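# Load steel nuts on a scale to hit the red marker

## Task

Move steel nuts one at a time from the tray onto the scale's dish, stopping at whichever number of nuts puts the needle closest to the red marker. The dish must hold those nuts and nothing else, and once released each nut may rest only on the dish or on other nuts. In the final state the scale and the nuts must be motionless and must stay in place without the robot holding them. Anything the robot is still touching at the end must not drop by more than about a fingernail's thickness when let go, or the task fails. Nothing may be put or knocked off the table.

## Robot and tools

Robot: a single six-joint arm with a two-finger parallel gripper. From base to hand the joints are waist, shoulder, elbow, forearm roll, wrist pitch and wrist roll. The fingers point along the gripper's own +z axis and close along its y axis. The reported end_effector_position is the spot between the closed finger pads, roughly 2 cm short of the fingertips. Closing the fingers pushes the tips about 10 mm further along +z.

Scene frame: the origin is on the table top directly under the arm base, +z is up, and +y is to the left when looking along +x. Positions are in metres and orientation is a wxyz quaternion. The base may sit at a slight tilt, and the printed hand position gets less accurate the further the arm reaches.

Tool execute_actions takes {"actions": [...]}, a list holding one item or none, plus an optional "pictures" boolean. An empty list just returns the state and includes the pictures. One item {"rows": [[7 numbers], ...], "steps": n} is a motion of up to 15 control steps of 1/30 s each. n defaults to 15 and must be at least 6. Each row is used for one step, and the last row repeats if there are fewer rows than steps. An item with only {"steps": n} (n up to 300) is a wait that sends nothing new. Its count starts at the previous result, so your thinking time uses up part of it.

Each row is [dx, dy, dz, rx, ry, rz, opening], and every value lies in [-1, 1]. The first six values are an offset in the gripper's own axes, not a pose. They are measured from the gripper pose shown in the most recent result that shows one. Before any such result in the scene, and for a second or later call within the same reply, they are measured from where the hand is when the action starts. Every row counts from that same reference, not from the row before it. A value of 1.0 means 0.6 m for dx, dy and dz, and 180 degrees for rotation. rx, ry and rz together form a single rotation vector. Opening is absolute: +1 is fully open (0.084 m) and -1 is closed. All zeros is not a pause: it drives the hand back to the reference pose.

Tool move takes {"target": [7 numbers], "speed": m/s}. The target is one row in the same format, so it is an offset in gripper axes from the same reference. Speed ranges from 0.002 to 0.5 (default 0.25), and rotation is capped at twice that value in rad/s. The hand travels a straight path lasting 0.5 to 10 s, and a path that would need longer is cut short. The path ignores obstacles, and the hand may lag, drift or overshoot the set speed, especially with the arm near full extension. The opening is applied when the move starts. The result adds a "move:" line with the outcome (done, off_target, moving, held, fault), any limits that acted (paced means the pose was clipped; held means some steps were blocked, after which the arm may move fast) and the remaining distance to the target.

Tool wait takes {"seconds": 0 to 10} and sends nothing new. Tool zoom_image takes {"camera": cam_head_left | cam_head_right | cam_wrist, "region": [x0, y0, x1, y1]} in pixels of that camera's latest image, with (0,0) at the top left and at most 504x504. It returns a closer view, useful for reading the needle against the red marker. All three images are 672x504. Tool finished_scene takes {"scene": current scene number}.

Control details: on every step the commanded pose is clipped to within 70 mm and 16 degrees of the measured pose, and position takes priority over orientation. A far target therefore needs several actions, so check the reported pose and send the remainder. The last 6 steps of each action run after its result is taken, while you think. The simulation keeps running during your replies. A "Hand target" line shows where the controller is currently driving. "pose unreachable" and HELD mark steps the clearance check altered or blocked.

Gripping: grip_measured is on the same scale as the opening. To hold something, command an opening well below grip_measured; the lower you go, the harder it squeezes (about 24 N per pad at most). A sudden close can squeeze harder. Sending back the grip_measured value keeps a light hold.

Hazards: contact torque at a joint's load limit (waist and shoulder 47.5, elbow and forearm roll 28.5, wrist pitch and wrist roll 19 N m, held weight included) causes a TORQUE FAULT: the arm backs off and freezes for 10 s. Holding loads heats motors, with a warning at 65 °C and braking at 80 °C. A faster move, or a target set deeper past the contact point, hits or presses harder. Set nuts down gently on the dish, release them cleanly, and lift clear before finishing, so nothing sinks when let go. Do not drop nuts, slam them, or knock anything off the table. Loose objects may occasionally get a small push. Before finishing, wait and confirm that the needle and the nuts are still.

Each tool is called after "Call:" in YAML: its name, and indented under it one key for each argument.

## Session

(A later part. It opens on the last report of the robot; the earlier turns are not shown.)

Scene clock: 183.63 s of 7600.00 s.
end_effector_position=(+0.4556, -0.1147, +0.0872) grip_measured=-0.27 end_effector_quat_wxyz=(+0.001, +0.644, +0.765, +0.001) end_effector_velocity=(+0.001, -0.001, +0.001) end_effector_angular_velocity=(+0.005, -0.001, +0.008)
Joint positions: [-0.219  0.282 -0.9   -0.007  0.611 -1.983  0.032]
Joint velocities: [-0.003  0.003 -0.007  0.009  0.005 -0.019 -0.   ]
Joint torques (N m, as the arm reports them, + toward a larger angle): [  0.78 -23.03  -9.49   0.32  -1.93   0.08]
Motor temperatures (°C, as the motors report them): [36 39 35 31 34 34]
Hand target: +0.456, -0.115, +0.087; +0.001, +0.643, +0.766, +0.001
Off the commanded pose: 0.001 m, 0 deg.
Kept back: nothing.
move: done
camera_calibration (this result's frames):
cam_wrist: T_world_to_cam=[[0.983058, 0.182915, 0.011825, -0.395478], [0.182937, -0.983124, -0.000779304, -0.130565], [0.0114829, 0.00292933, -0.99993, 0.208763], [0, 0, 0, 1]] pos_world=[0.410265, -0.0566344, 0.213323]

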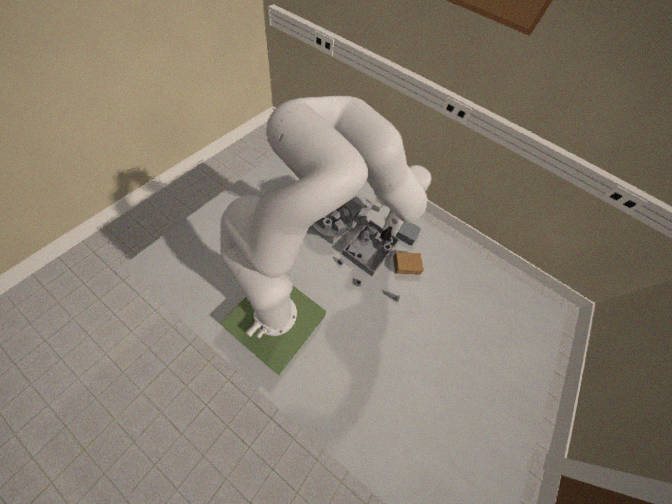

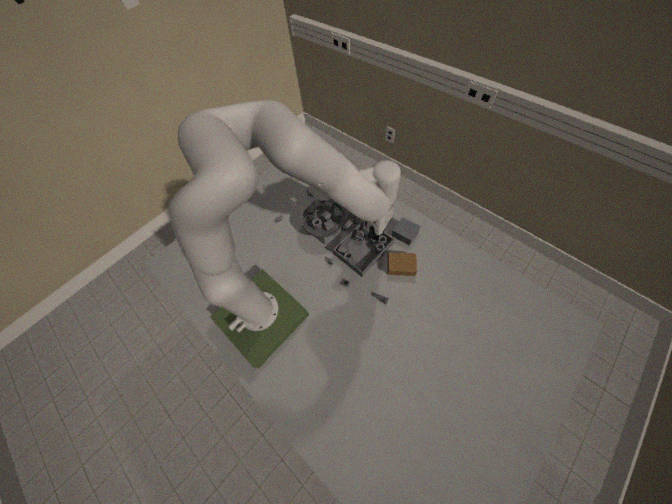

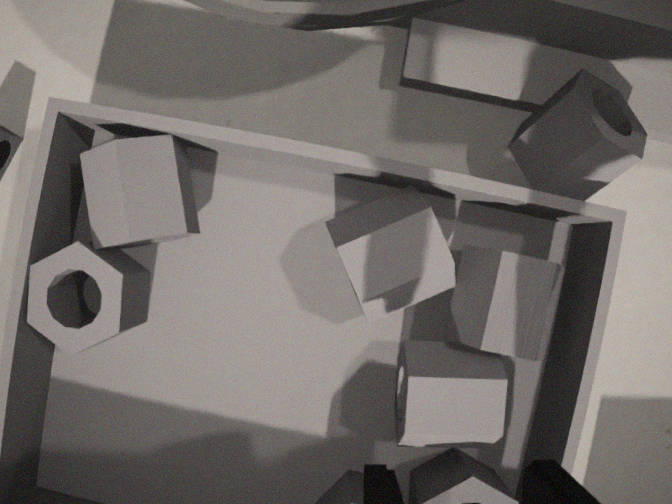

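Call:
move:
  target: [0.0258,0.0067,0.052,0,0,0.011,-0.24]
  speed: 0.06

Scene clock: 185.03 s of 7600.00 s.
end_effector_position=(+0.4573, -0.0989, +0.0564) grip_measured=-0.26 end_effector_quat_wxyz=(+0.002, +0.657, +0.754, +0.001) end_effector_velocity=(-0.001, -0.000, -0.003) end_effector_angular_velocity=(-0.001, +0.003, -0.003)
Joint positions: [-0.185  0.354 -0.889 -0.008  0.528 -1.914  0.033]
Joint velocities: [-0.     0.006  0.001 -0.004 -0.004  0.005 -0.   ]
Joint torques (N m, as the arm reports them, + toward a larger angle): [  0.72 -23.88  -8.68   0.33  -2.    -0.17]
Motor temperatures (°C, as the motors report them): [36 39 35 31 34 34]
Hand target: +0.457, -0.099, +0.056; +0.001, +0.657, +0.754, +0.001
Off the commanded pose: 0.000 m, 0 deg.
Kept back: nothing.
move: done
camera_calibration (this result's frames):
cam_wrist: T_world_to_cam=[[0.988752, 0.149058, 0.0123192, -0.405614], [0.149079, -0.988825, -0.000811814, -0.100405], [0.0120605, 0.00263921, -0.999924, 0.177591], [0, 0, 0, 1]] pos_world=[0.413878, -0.0392922, 0.182493]

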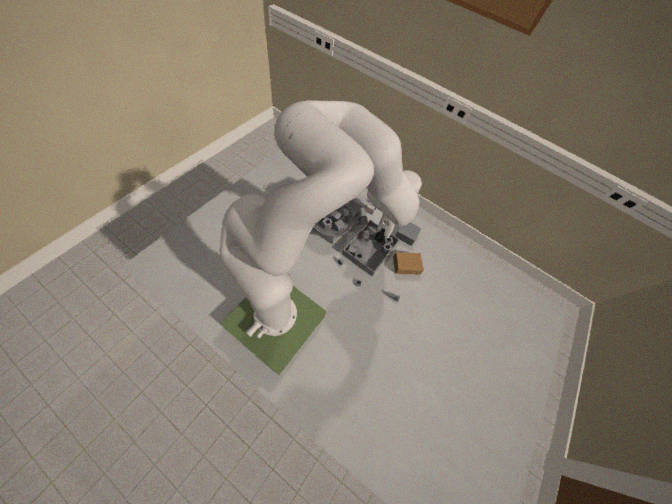

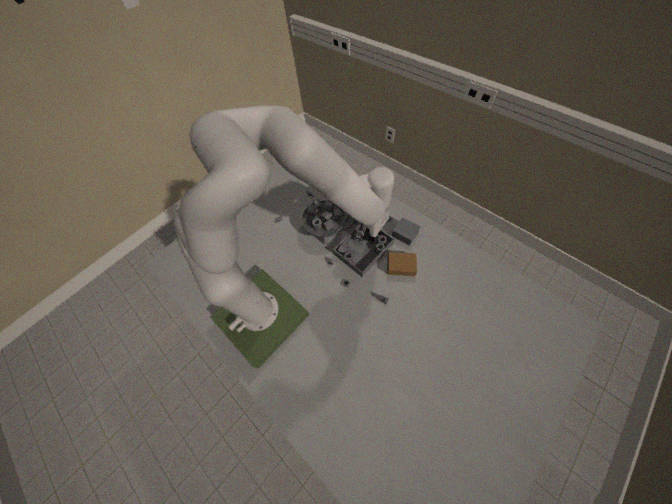

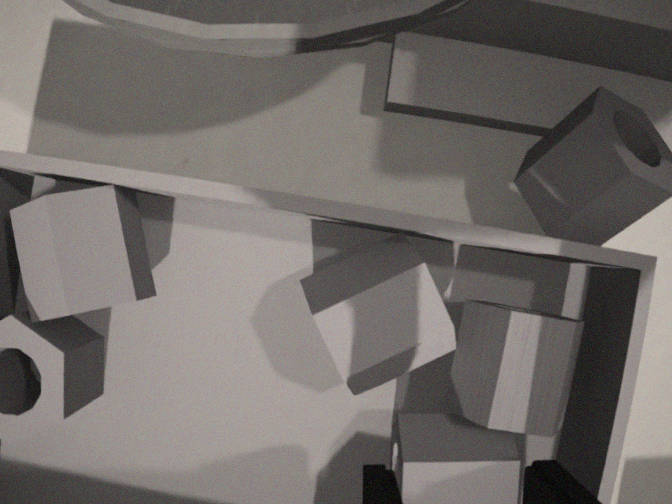

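Call:
move:
  target: [0.003,0.0017,0.011,0,0,0,-0.22]
  speed: 0.015

Call:
move:
  target: [0,0,0.012,0,0,0,-0.22]
  speed: 0.012

Scene clock: 185.97 s of 7600.00 s.
end_effector_position=(+0.4580, -0.0970, +0.0499) grip_measured=-0.24 end_effector_quat_wxyz=(+0.001, +0.657, +0.754, +0.001) end_effector_velocity=(+0.001, +0.000, -0.001) end_effector_angular_velocity=(-0.000, -0.003, +0.001)
Joint positions: [-0.181  0.372 -0.891 -0.008  0.512 -1.91   0.034]
Joint velocities: [ 0.002  0.004 -0.002  0.    -0.005  0.     0.   ]
Joint torques (N m, as the arm reports them, + toward a larger angle): [  0.85 -23.5   -8.6    0.49  -2.04   0.06]
Motor temperatures (°C, as the motors report them): [36 39 35 31 34 34]
Hand target: +0.458, -0.097, +0.050; +0.002, +0.657, +0.754, +0.001
Off the commanded pose: 0.000 m, 0 deg.
Kept back: nothing.
move: done
camera_calibration (this result's frames):
cam_wrist: T_world_to_cam=[[0.988749, 0.149086, 0.0121839, -0.406526], [0.149107, -0.988821, -0.000881555, -0.098655], [0.0119162, 0.00268834, -0.999925, 0.171195], [0, 0, 0, 1]] pos_world=[0.414622, -0.0374052, 0.176048]

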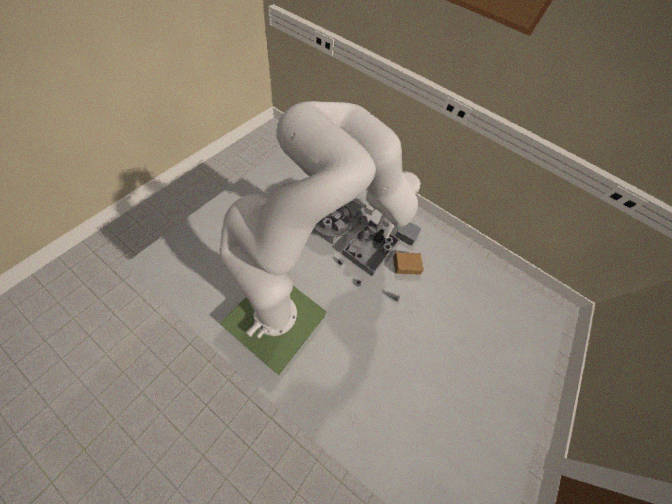

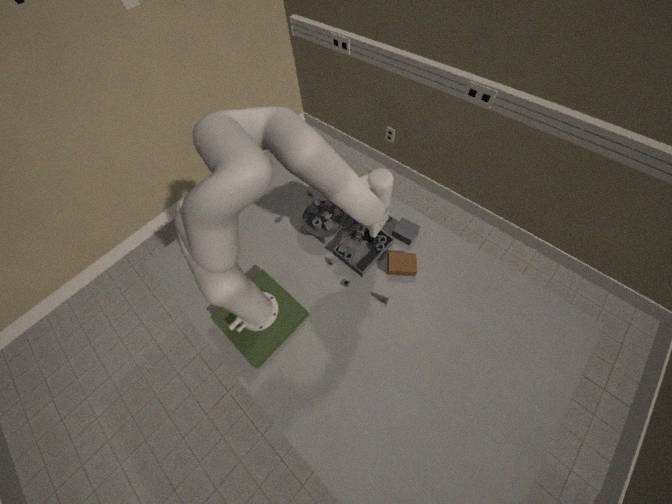

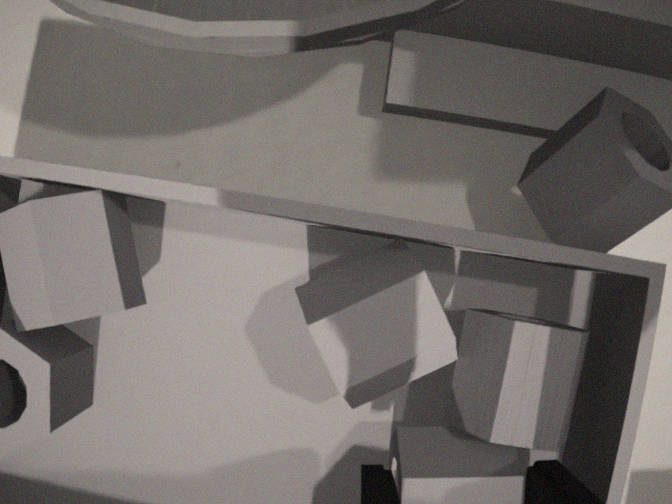

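Scene clock: 186.80 s of 7600.00 s.
end_effector_position=(+0.4580, -0.0970, +0.0428) grip_measured=-0.24 end_effector_quat_wxyz=(+0.001, +0.657, +0.754, +0.001) end_effector_velocity=(+0.001, -0.000, -0.001) end_effector_angular_velocity=(-0.000, -0.003, +0.000)
Joint positions: [-0.181  0.391 -0.893 -0.008  0.495 -1.909  0.034]
Joint velocities: [ 0.     0.005 -0.002  0.    -0.006 -0.    -0.   ]
Joint torques (N m, as the arm reports them, + toward a larger angle): [  0.79 -24.09  -8.36   0.46  -1.96  -0.07]
Motor temperatures (°C, as the motors report them): [36 39 35 31 34 34]
Hand target: +0.458, -0.097, +0.043; +0.001, +0.657, +0.754, +0.001
Off the commanded pose: 0.000 m, 0 deg.
Kept back: nothing.
move: done
camera_calibration (this result's frames):
cam_wrist: T_world_to_cam=[[0.988748, 0.149102, 0.0120778, -0.406429], [0.149124, -0.988818, -0.00095664, -0.0986387], [0.0118001, 0.00274697, -0.999927, 0.164185], [0, 0, 0, 1]] pos_world=[0.414628, -0.0373873, 0.168988]

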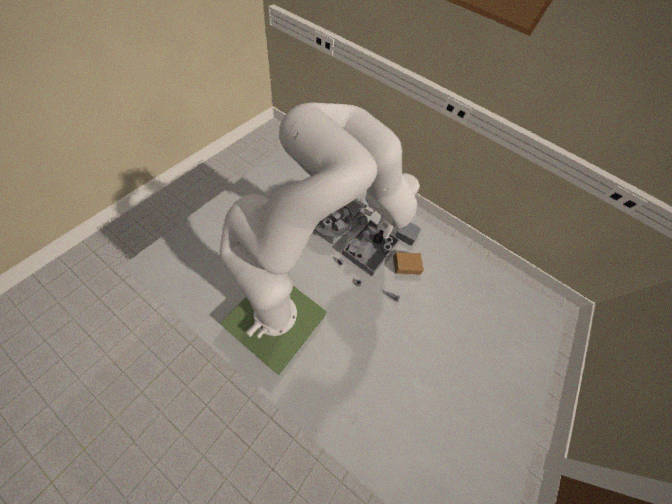

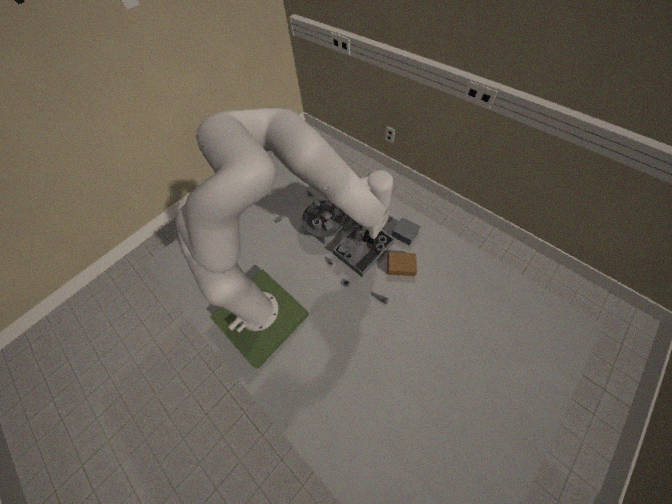

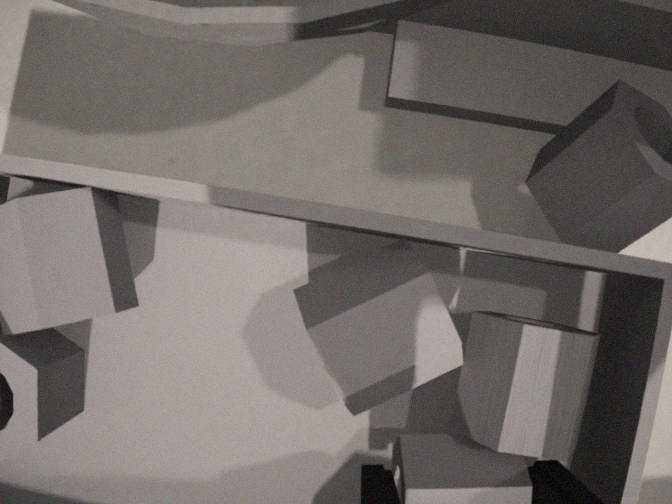

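Call:
execute_actions:
  actions: []

Scene clock: 187.43 s of 7600.00 s.
end_effector_position=(+0.4581, -0.0970, +0.0427) grip_measured=-0.24 end_effector_quat_wxyz=(+0.001, +0.657, +0.754, +0.001) end_effector_velocity=(+0.002, -0.001, +0.002) end_effector_angular_velocity=(-0.001, -0.006, +0.000)
Joint positions: [-0.181  0.391 -0.893 -0.008  0.494 -1.909  0.034]
Joint velocities: [-0.    -0.002 -0.002 -0.    -0.003 -0.     0.   ]
Joint torques (N m, as the arm reports them, + toward a larger angle): [  0.99 -23.64  -8.64   0.53  -1.93  -0.04]
Motor temperatures (°C, as the motors report them): [36 39 35 31 34 34]
Hand target: +0.458, -0.097, +0.043; +0.001, +0.657, +0.754, +0.001
Off the commanded pose: 0.000 m, 0 deg.
Kept back: nothing.
Steps of this call (steps 1 to 19: nothing new was sent). Readings (end_effector_position):
1: (+0.4580, -0.0970, +0.0428)
2: (+0.4581, -0.0970, +0.0428)
4: (+0.4581, -0.0970, +0.0428)
8: (+0.4581, -0.0970, +0.0427)
19: the state above
camera_calibration (this result's frames):
cam_wrist: T_world_to_cam=[[0.988746, 0.149104, 0.0122011, -0.406478], [0.149126, -0.988818, -0.000911159, -0.0986576], [0.0119288, 0.0027204, -0.999925, 0.164003], [0, 0, 0, 1]] pos_world=[0.41466, -0.0373932, 0.16886]

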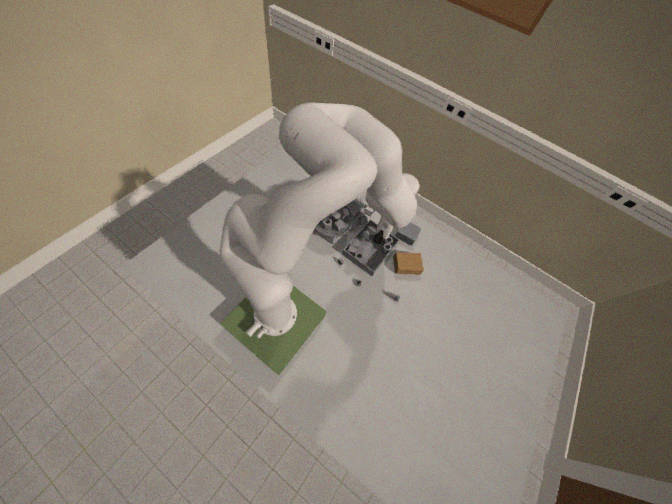

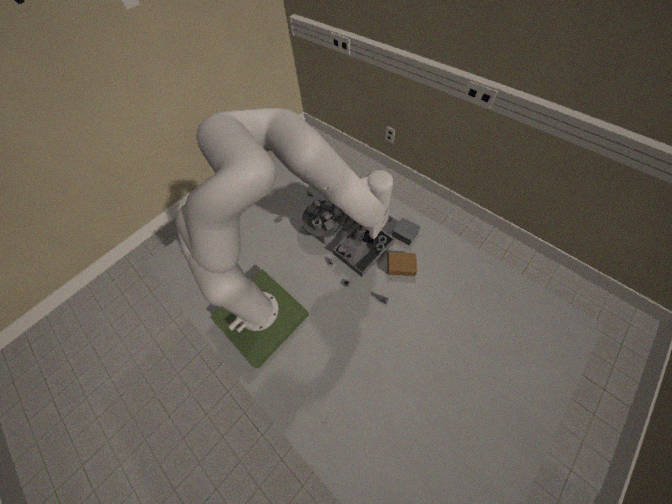

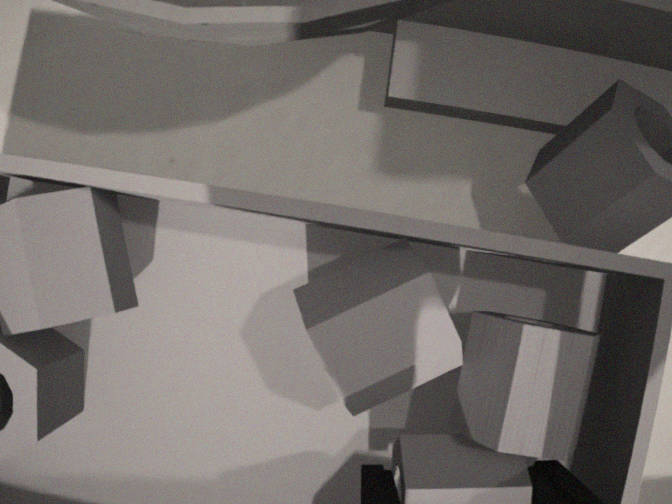

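Call:
execute_actions:
  actions:
    - {"rows": [[0,0,0,0,0,0,-0.65]], "steps": 15}

Call:
move:
  target: [0,0,-0.19,0,0,0,-0.65]
  speed: 0.12

Scene clock: 187.93 s of 7600.00 s.
end_effector_position=(+0.4581, -0.0970, +0.0428) grip_measured=-0.33 end_effector_quat_wxyz=(+0.002, +0.657, +0.754, +0.001) end_effector_velocity=(-0.001, +0.000, -0.001) end_effector_angular_velocity=(+0.000, +0.003, -0.000)
Joint positions: [-0.181  0.391 -0.893 -0.008  0.494 -1.909  0.029]
Joint velocities: [ 0.001  0.001  0.001 -0.001  0.001  0.001  0.   ]
Joint torques (N m, as the arm reports them, + toward a larger angle): [  0.72 -23.53  -8.54   0.51  -1.81   0.01]
Motor temperatures (°C, as the motors report them): [36 39 35 31 34 34]
Steps of this call (steps 1 to 6: nothing new was sent; steps 7 to 15: the first 9 steps of this action). Readings (end_effector_position):
7: (+0.4581, -0.0970, +0.0427)
8: (+0.4581, -0.0970, +0.0428)
10: (+0.4581, -0.0970, +0.0428)
14: (+0.4581, -0.0970, +0.0428)
15: the state above

Scene clock: 189.53 s of 7600.00 s.
end_effector_position=(+0.4572, -0.0972, +0.1560) grip_measured=-0.33 end_effector_quat_wxyz=(+0.001, +0.657, +0.754, +0.001) end_effector_velocity=(+0.002, -0.000, +0.005) end_effector_angular_velocity=(-0.002, -0.005, +0.000)
Joint positions: [-0.18   0.129 -0.931 -0.006  0.796 -1.911  0.029]
Joint velocities: [ 0.001 -0.007 -0.006 -0.001  0.007  0.001 -0.   ]
Joint torques (N m, as the arm reports them, + toward a larger angle): [  0.63 -21.82 -10.95   0.54  -2.04   0.01]
Motor temperatures (°C, as the motors report them): [36 39 35 31 34 34]
Hand target: +0.458, -0.097, +0.157; +0.002, +0.657, +0.754, +0.001
Off your previous action's commanded pose: 0.000 m, 0 deg at its last step (step 6 of this call).
Off the commanded pose: 0.001 m, 0 deg.
Kept back: nothing.
move: done
camera_calibration (this result's frames):
cam_wrist: T_world_to_cam=[[0.988816, 0.148723, 0.0111578, -0.406894], [0.14874, -0.988876, -0.000749032, -0.0985036], [0.0109223, 0.00240027, -0.999937, 0.277672], [0, 0, 0, 1]] pos_world=[0.413962, -0.03756, 0.282121]

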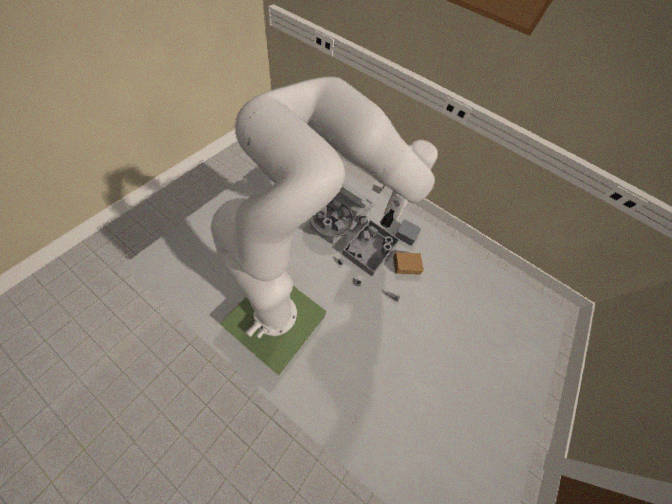

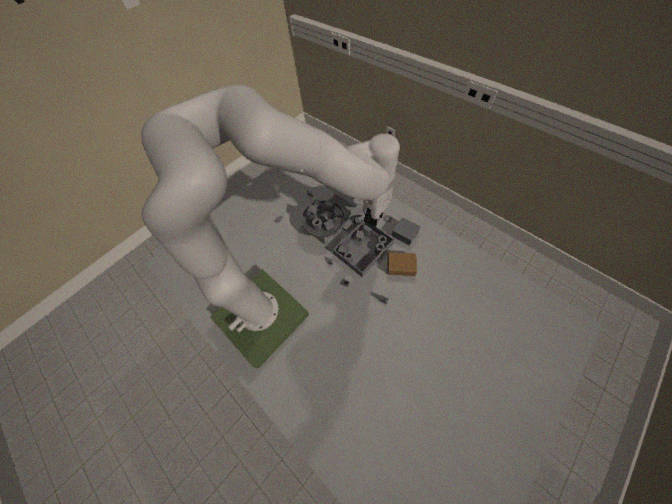

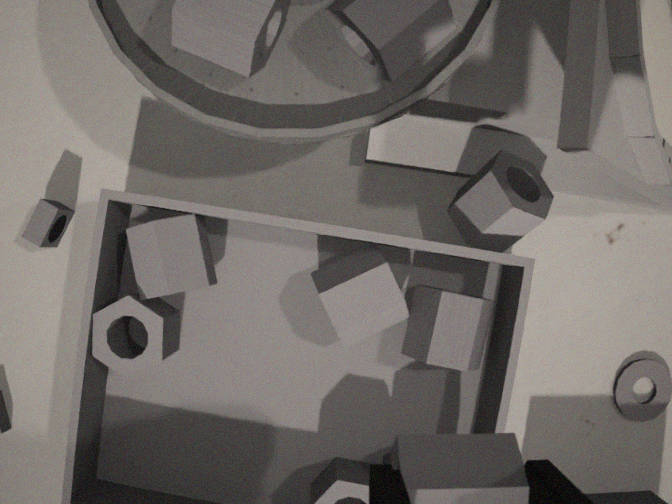

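Call:
move:
  target: [0.2243,-0.1838,0,0,0,0.161,-0.65]
  speed: 0.2

Scene clock: 191.97 s of 7600.00 s.
end_effector_position=(+0.3301, +0.0210, +0.1554) grip_measured=-0.33 end_effector_quat_wxyz=(+0.001, +0.824, +0.566, +0.001) end_effector_velocity=(-0.002, +0.001, -0.000) end_effector_angular_velocity=(-0.002, -0.001, -0.005)
Joint positions: [ 0.095 -0.318 -0.439 -0.01   0.753 -1.127  0.029]
Joint velocities: [ 0.006 -0.006  0.005 -0.003  0.     0.013  0.   ]
Joint torques (N m, as the arm reports them, + toward a larger angle): [  0.66 -12.47 -10.91   0.53  -2.1    0.07]
Motor temperatures (°C, as the motors report them): [36 39 35 31 34 34]
Hand target: +0.330, +0.021, +0.155; +0.001, +0.825, +0.566, +0.001
Off the commanded pose: 0.001 m, 0 deg.
Kept back: nothing.
move: done
camera_calibration (this result's frames):
cam_wrist: T_world_to_cam=[[0.937178, -0.348663, 0.0115191, -0.271381], [-0.348666, -0.937245, -0.00178224, 0.200551], [0.0114177, -0.00234605, -0.999932, 0.278167], [0, 0, 0, 1]] pos_world=[0.321082, 0.0939975, 0.281631]

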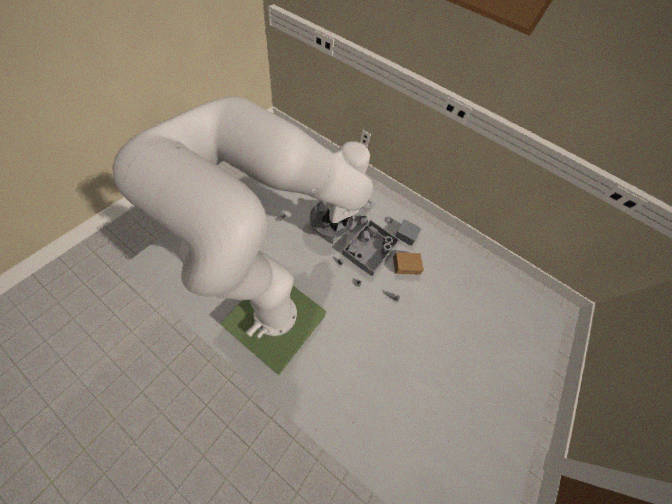

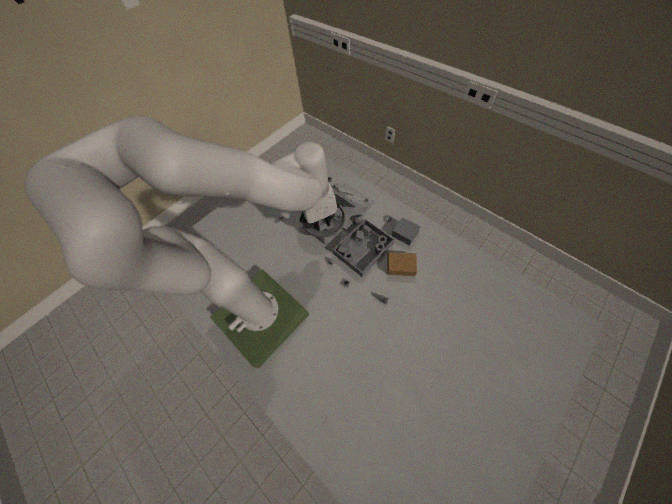

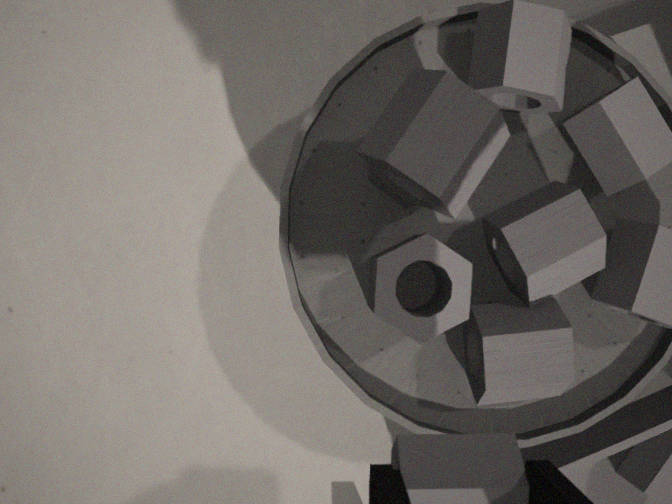

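Call:
move:
  target: [0.0783,-0.0033,0.04,0,0,0,-0.65]
  speed: 0.08

Call:
move:
  target: [0,0,0.008,0,0,0,-0.65]
  speed: 0.012

Scene clock: 193.53 s of 7600.00 s.
end_effector_position=(+0.3454, +0.0652, +0.1317) grip_measured=-0.33 end_effector_quat_wxyz=(+0.001, +0.824, +0.566, +0.001) end_effector_velocity=(+0.000, +0.001, -0.002) end_effector_angular_velocity=(-0.001, +0.002, -0.002)
Joint positions: [ 0.218 -0.178 -0.486 -0.012  0.66  -1.003  0.029]
Joint velocities: [ 0.003  0.007 -0.002 -0.001 -0.004  0.006 -0.   ]
Joint torques (N m, as the arm reports them, + toward a larger angle): [  0.94 -15.17 -10.38   0.41  -2.15  -0.04]
Motor temperatures (°C, as the motors report them): [36 39 35 31 34 34]
Hand target: +0.345, +0.065, +0.132; +0.001, +0.824, +0.566, +0.001
Off the commanded pose: 0.000 m, 0 deg.
Kept back: nothing.
move: done
camera_calibration (this result's frames):
cam_wrist: T_world_to_cam=[[0.937178, -0.348647, 0.0119609, -0.27006], [-0.348652, -0.937251, -0.00177891, 0.24731], [0.0118306, -0.00250303, -0.999927, 0.254269], [0, 0, 0, 1]] pos_world=[0.336311, 0.138272, 0.25792]

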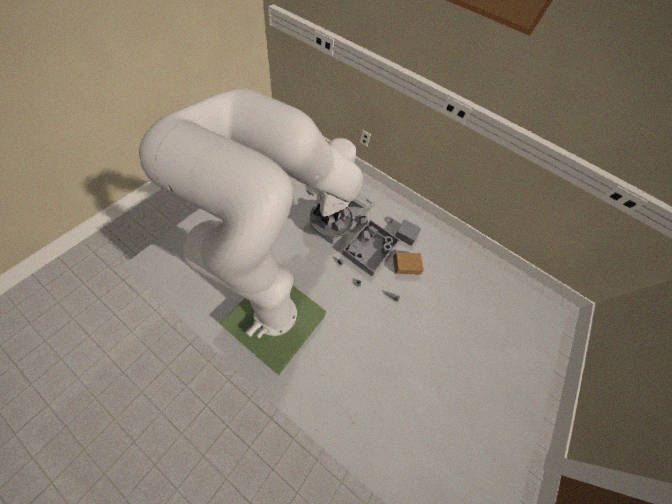

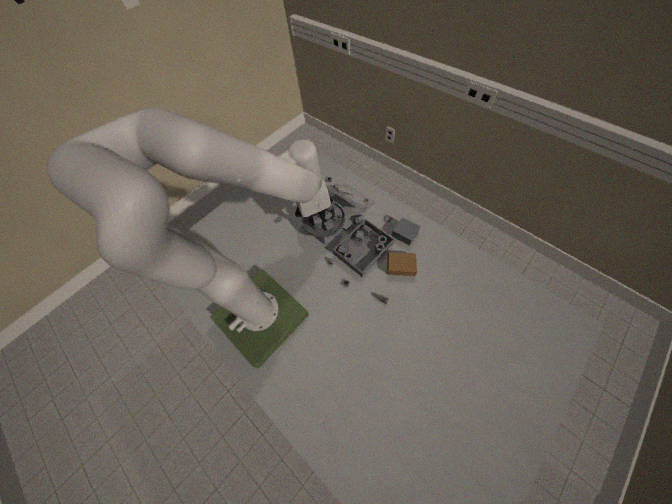

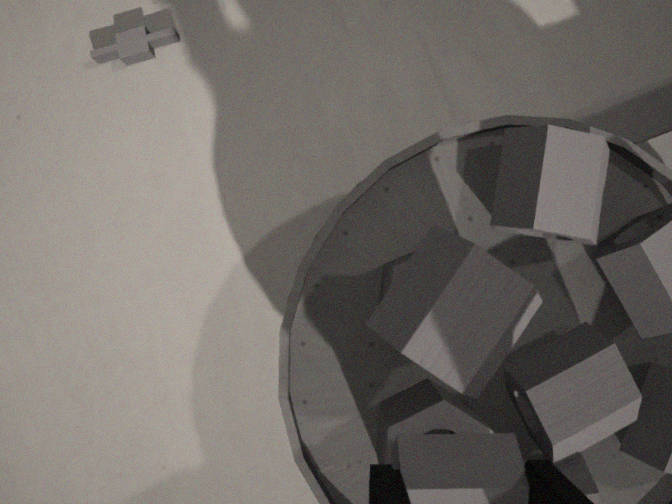

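Scene clock: 194.23 s of 7600.00 s.
end_effector_position=(+0.3455, +0.0653, +0.1272) grip_measured=-0.33 end_effector_quat_wxyz=(+0.001, +0.824, +0.566, +0.001) end_effector_velocity=(-0.000, -0.000, -0.002) end_effector_angular_velocity=(-0.001, +0.001, +0.000)
Joint positions: [ 0.218 -0.165 -0.483 -0.012  0.643 -1.002  0.029]
Joint velocities: [-0.     0.006  0.001 -0.001 -0.005  0.     0.   ]
Joint torques (N m, as the arm reports them, + toward a larger angle): [  0.91 -14.1   -9.58   0.56  -2.55  -0.03]
Motor temperatures (°C, as the motors report them): [36 39 35 31 34 34]
Hand target: +0.345, +0.065, +0.127; +0.001, +0.824, +0.566, +0.001
Off the commanded pose: 0.000 m, 0 deg.
Kept back: nothing.
move: done
camera_calibration (this result's frames):
cam_wrist: T_world_to_cam=[[0.937188, -0.348615, 0.0120884, -0.270089], [-0.348618, -0.937263, -0.0018996, 0.247359], [0.0119922, -0.00243394, -0.999925, 0.24969], [0, 0, 0, 1]] pos_world=[0.336363, 0.138291, 0.253406]

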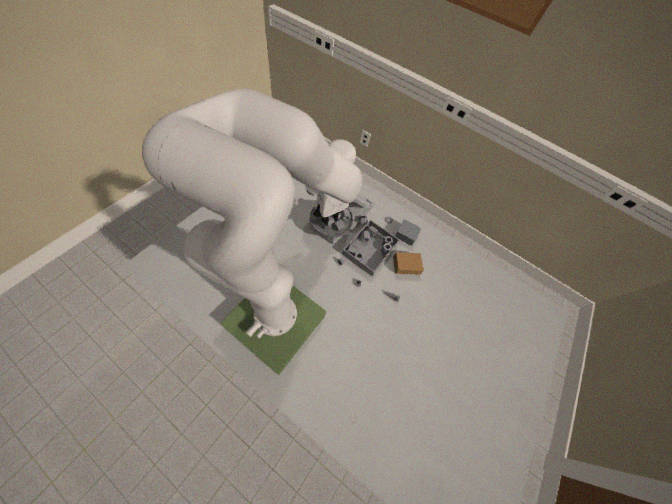

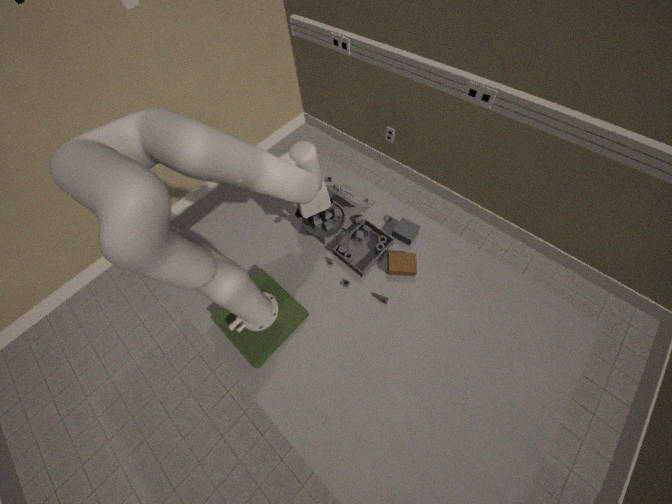

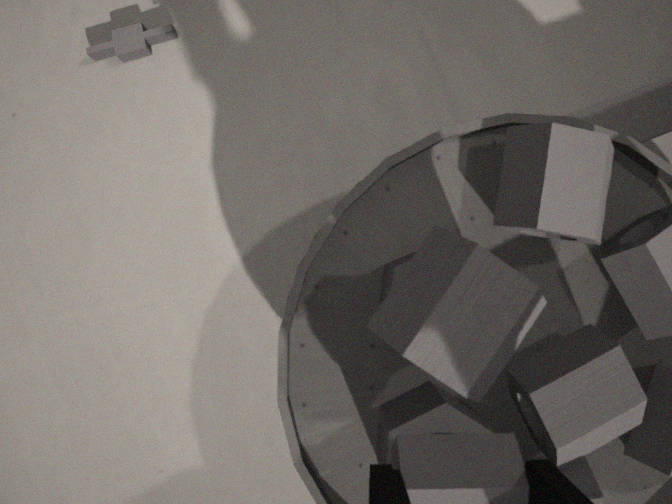

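Call:
execute_actions:
  actions:
    - {"steps": 6}

Scene clock: 194.43 s of 7600.00 s.
end_effector_position=(+0.3455, +0.0653, +0.1270) grip_measured=-0.33 end_effector_quat_wxyz=(+0.001, +0.824, +0.566, +0.001) end_effector_velocity=(+0.000, +0.000, -0.000) end_effector_angular_velocity=(-0.000, -0.000, +0.001)
Joint positions: [ 0.218 -0.165 -0.482 -0.012  0.643 -1.002  0.029]
Joint velocities: [ 0.001  0.002 -0.001 -0.    -0.001 -0.     0.   ]
Joint torques (N m, as the arm reports them, + toward a larger angle): [  1.11 -14.05  -9.56   0.67  -2.57  -0.11]
Motor temperatures (°C, as the motors report them): [36 39 35 31 34 34]
Hand target: +0.345, +0.065, +0.127; +0.001, +0.824, +0.566, +0.001
Off the commanded pose: 0.000 m, 0 deg.
Kept back: nothing.
Steps of this call (steps 1 to 6: nothing new was sent). Readings (end_effector_position):
1: (+0.3455, +0.0653, +0.1271)
2: (+0.3455, +0.0653, +0.1271)
4: (+0.3455, +0.0653, +0.1271)
6: the state above

Call:
move:
  target: [0.004,0,-0.002,0,0,0,-0.65]
  speed: 0.012

Call:
move:
  target: [0,0,0.005,0,0,0,-0.65]
  speed: 0.01

Scene clock: 195.37 s of 7600.00 s.
end_effector_position=(+0.3463, +0.0674, +0.1281) grip_measured=-0.33 end_effector_quat_wxyz=(+0.001, +0.824, +0.566, +0.001) end_effector_velocity=(+0.001, +0.001, +0.001) end_effector_angular_velocity=(+0.001, -0.001, -0.000)
Joint positions: [ 0.223 -0.164 -0.488 -0.012  0.647 -0.997  0.029]
Joint velocities: [ 0.003 -0.001 -0.002  0.001  0.002  0.003 -0.   ]
Joint torques (N m, as the arm reports them, + toward a larger angle): [  0.69 -14.45 -10.06   0.46  -2.09   0.03]
Motor temperatures (°C, as the motors report them): [36 39 35 31 34 34]
Hand target: +0.346, +0.067, +0.128; +0.001, +0.824, +0.566, +0.001
Off the commanded pose: 0.000 m, 0 deg.
Kept back: nothing.
move: done
camera_calibration (this result's frames):
cam_wrist: T_world_to_cam=[[0.937197, -0.348594, 0.0119756, -0.270067], [-0.348598, -0.93727, -0.00182241, 0.249654], [0.0118596, -0.00246671, -0.999927, 0.250657], [0, 0, 0, 1]] pos_world=[0.337162, 0.140468, 0.254328]

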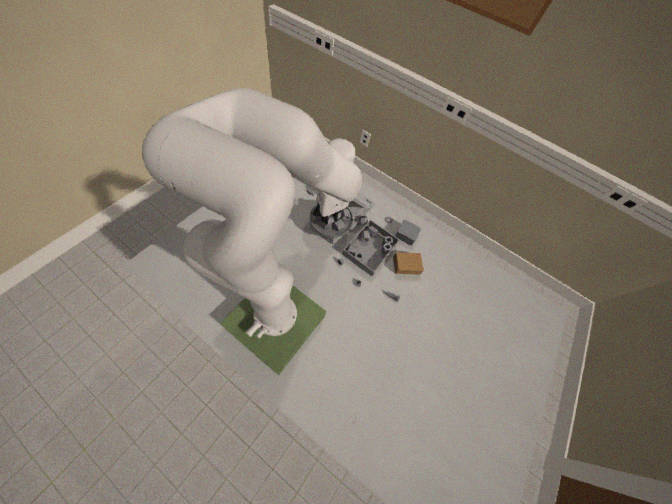

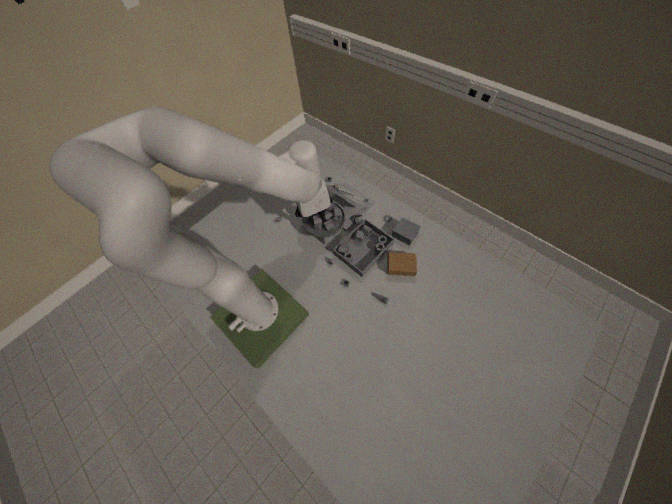

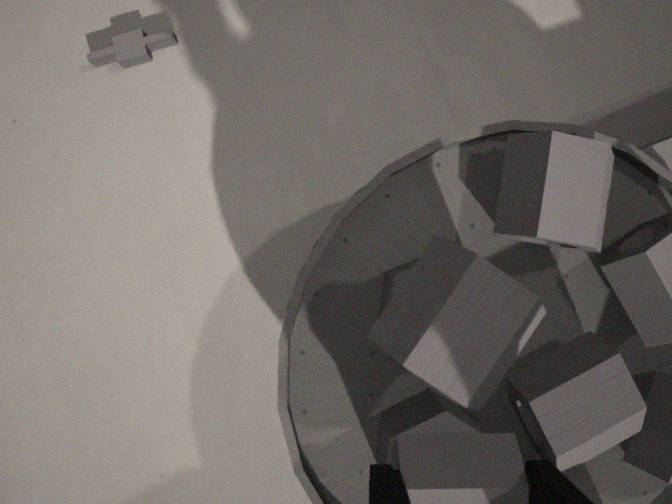

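Scene clock: 196.07 s of 7600.00 s.
end_effector_position=(+0.3464, +0.0675, +0.1254) grip_measured=-0.33 end_effector_quat_wxyz=(+0.001, +0.824, +0.566, +0.002) end_effector_velocity=(+0.000, -0.000, -0.001) end_effector_angular_velocity=(-0.000, -0.001, +0.001)
Joint positions: [ 0.223 -0.156 -0.486 -0.012  0.637 -0.997  0.029]
Joint velocities: [-0.     0.003  0.002 -0.001 -0.006 -0.     0.   ]
Joint torques (N m, as the arm reports them, + toward a larger angle): [  1.01 -13.46  -9.35   0.53  -2.83  -0.03]
Motor temperatures (°C, as the motors report them): [36 39 35 31 34 34]
Hand target: +0.346, +0.067, +0.125; +0.001, +0.824, +0.566, +0.001
Off the commanded pose: 0.000 m, 0 deg.
Kept back: nothing.
move: done
camera_calibration (this result's frames):
cam_wrist: T_world_to_cam=[[0.937204, -0.348565, 0.0123143, -0.270202], [-0.348567, -0.937281, -0.00206888, 0.249766], [0.0122631, -0.0023534, -0.999922, 0.2478], [0, 0, 0, 1]] pos_world=[0.337256, 0.140501, 0.251625]

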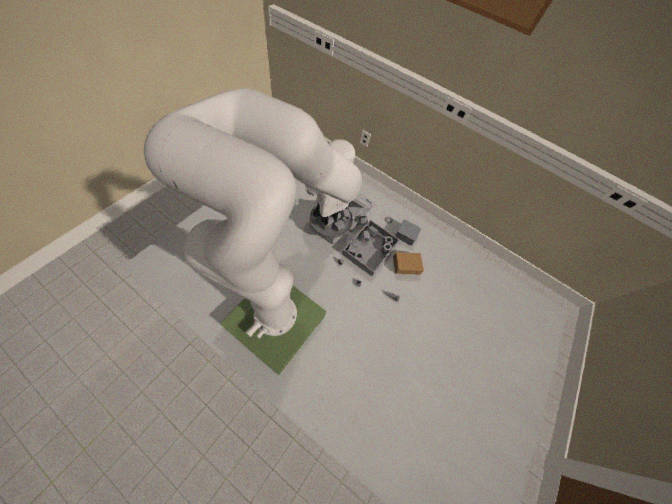

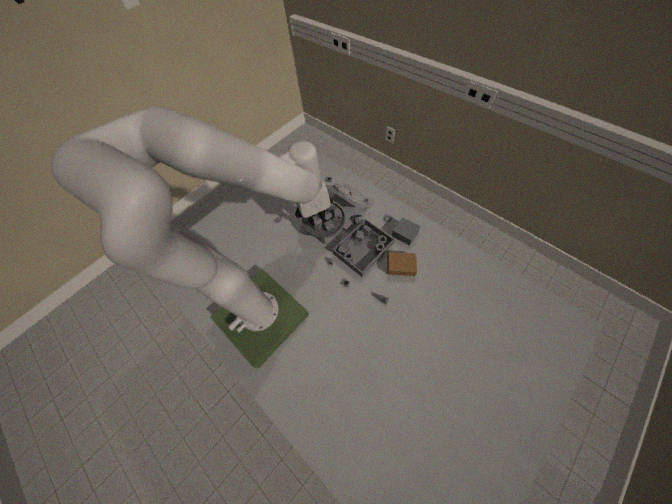

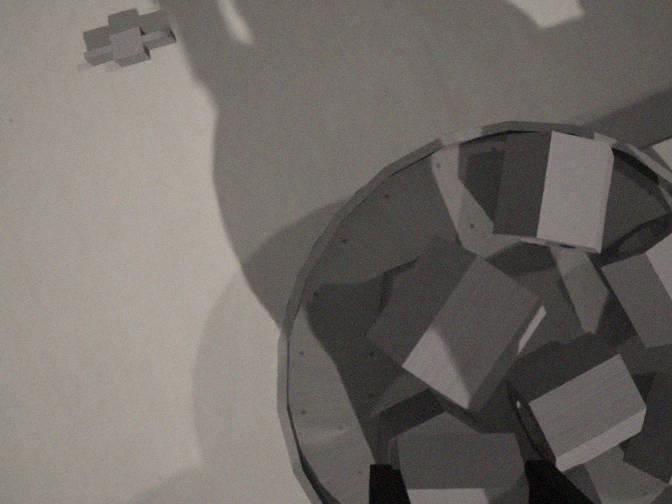

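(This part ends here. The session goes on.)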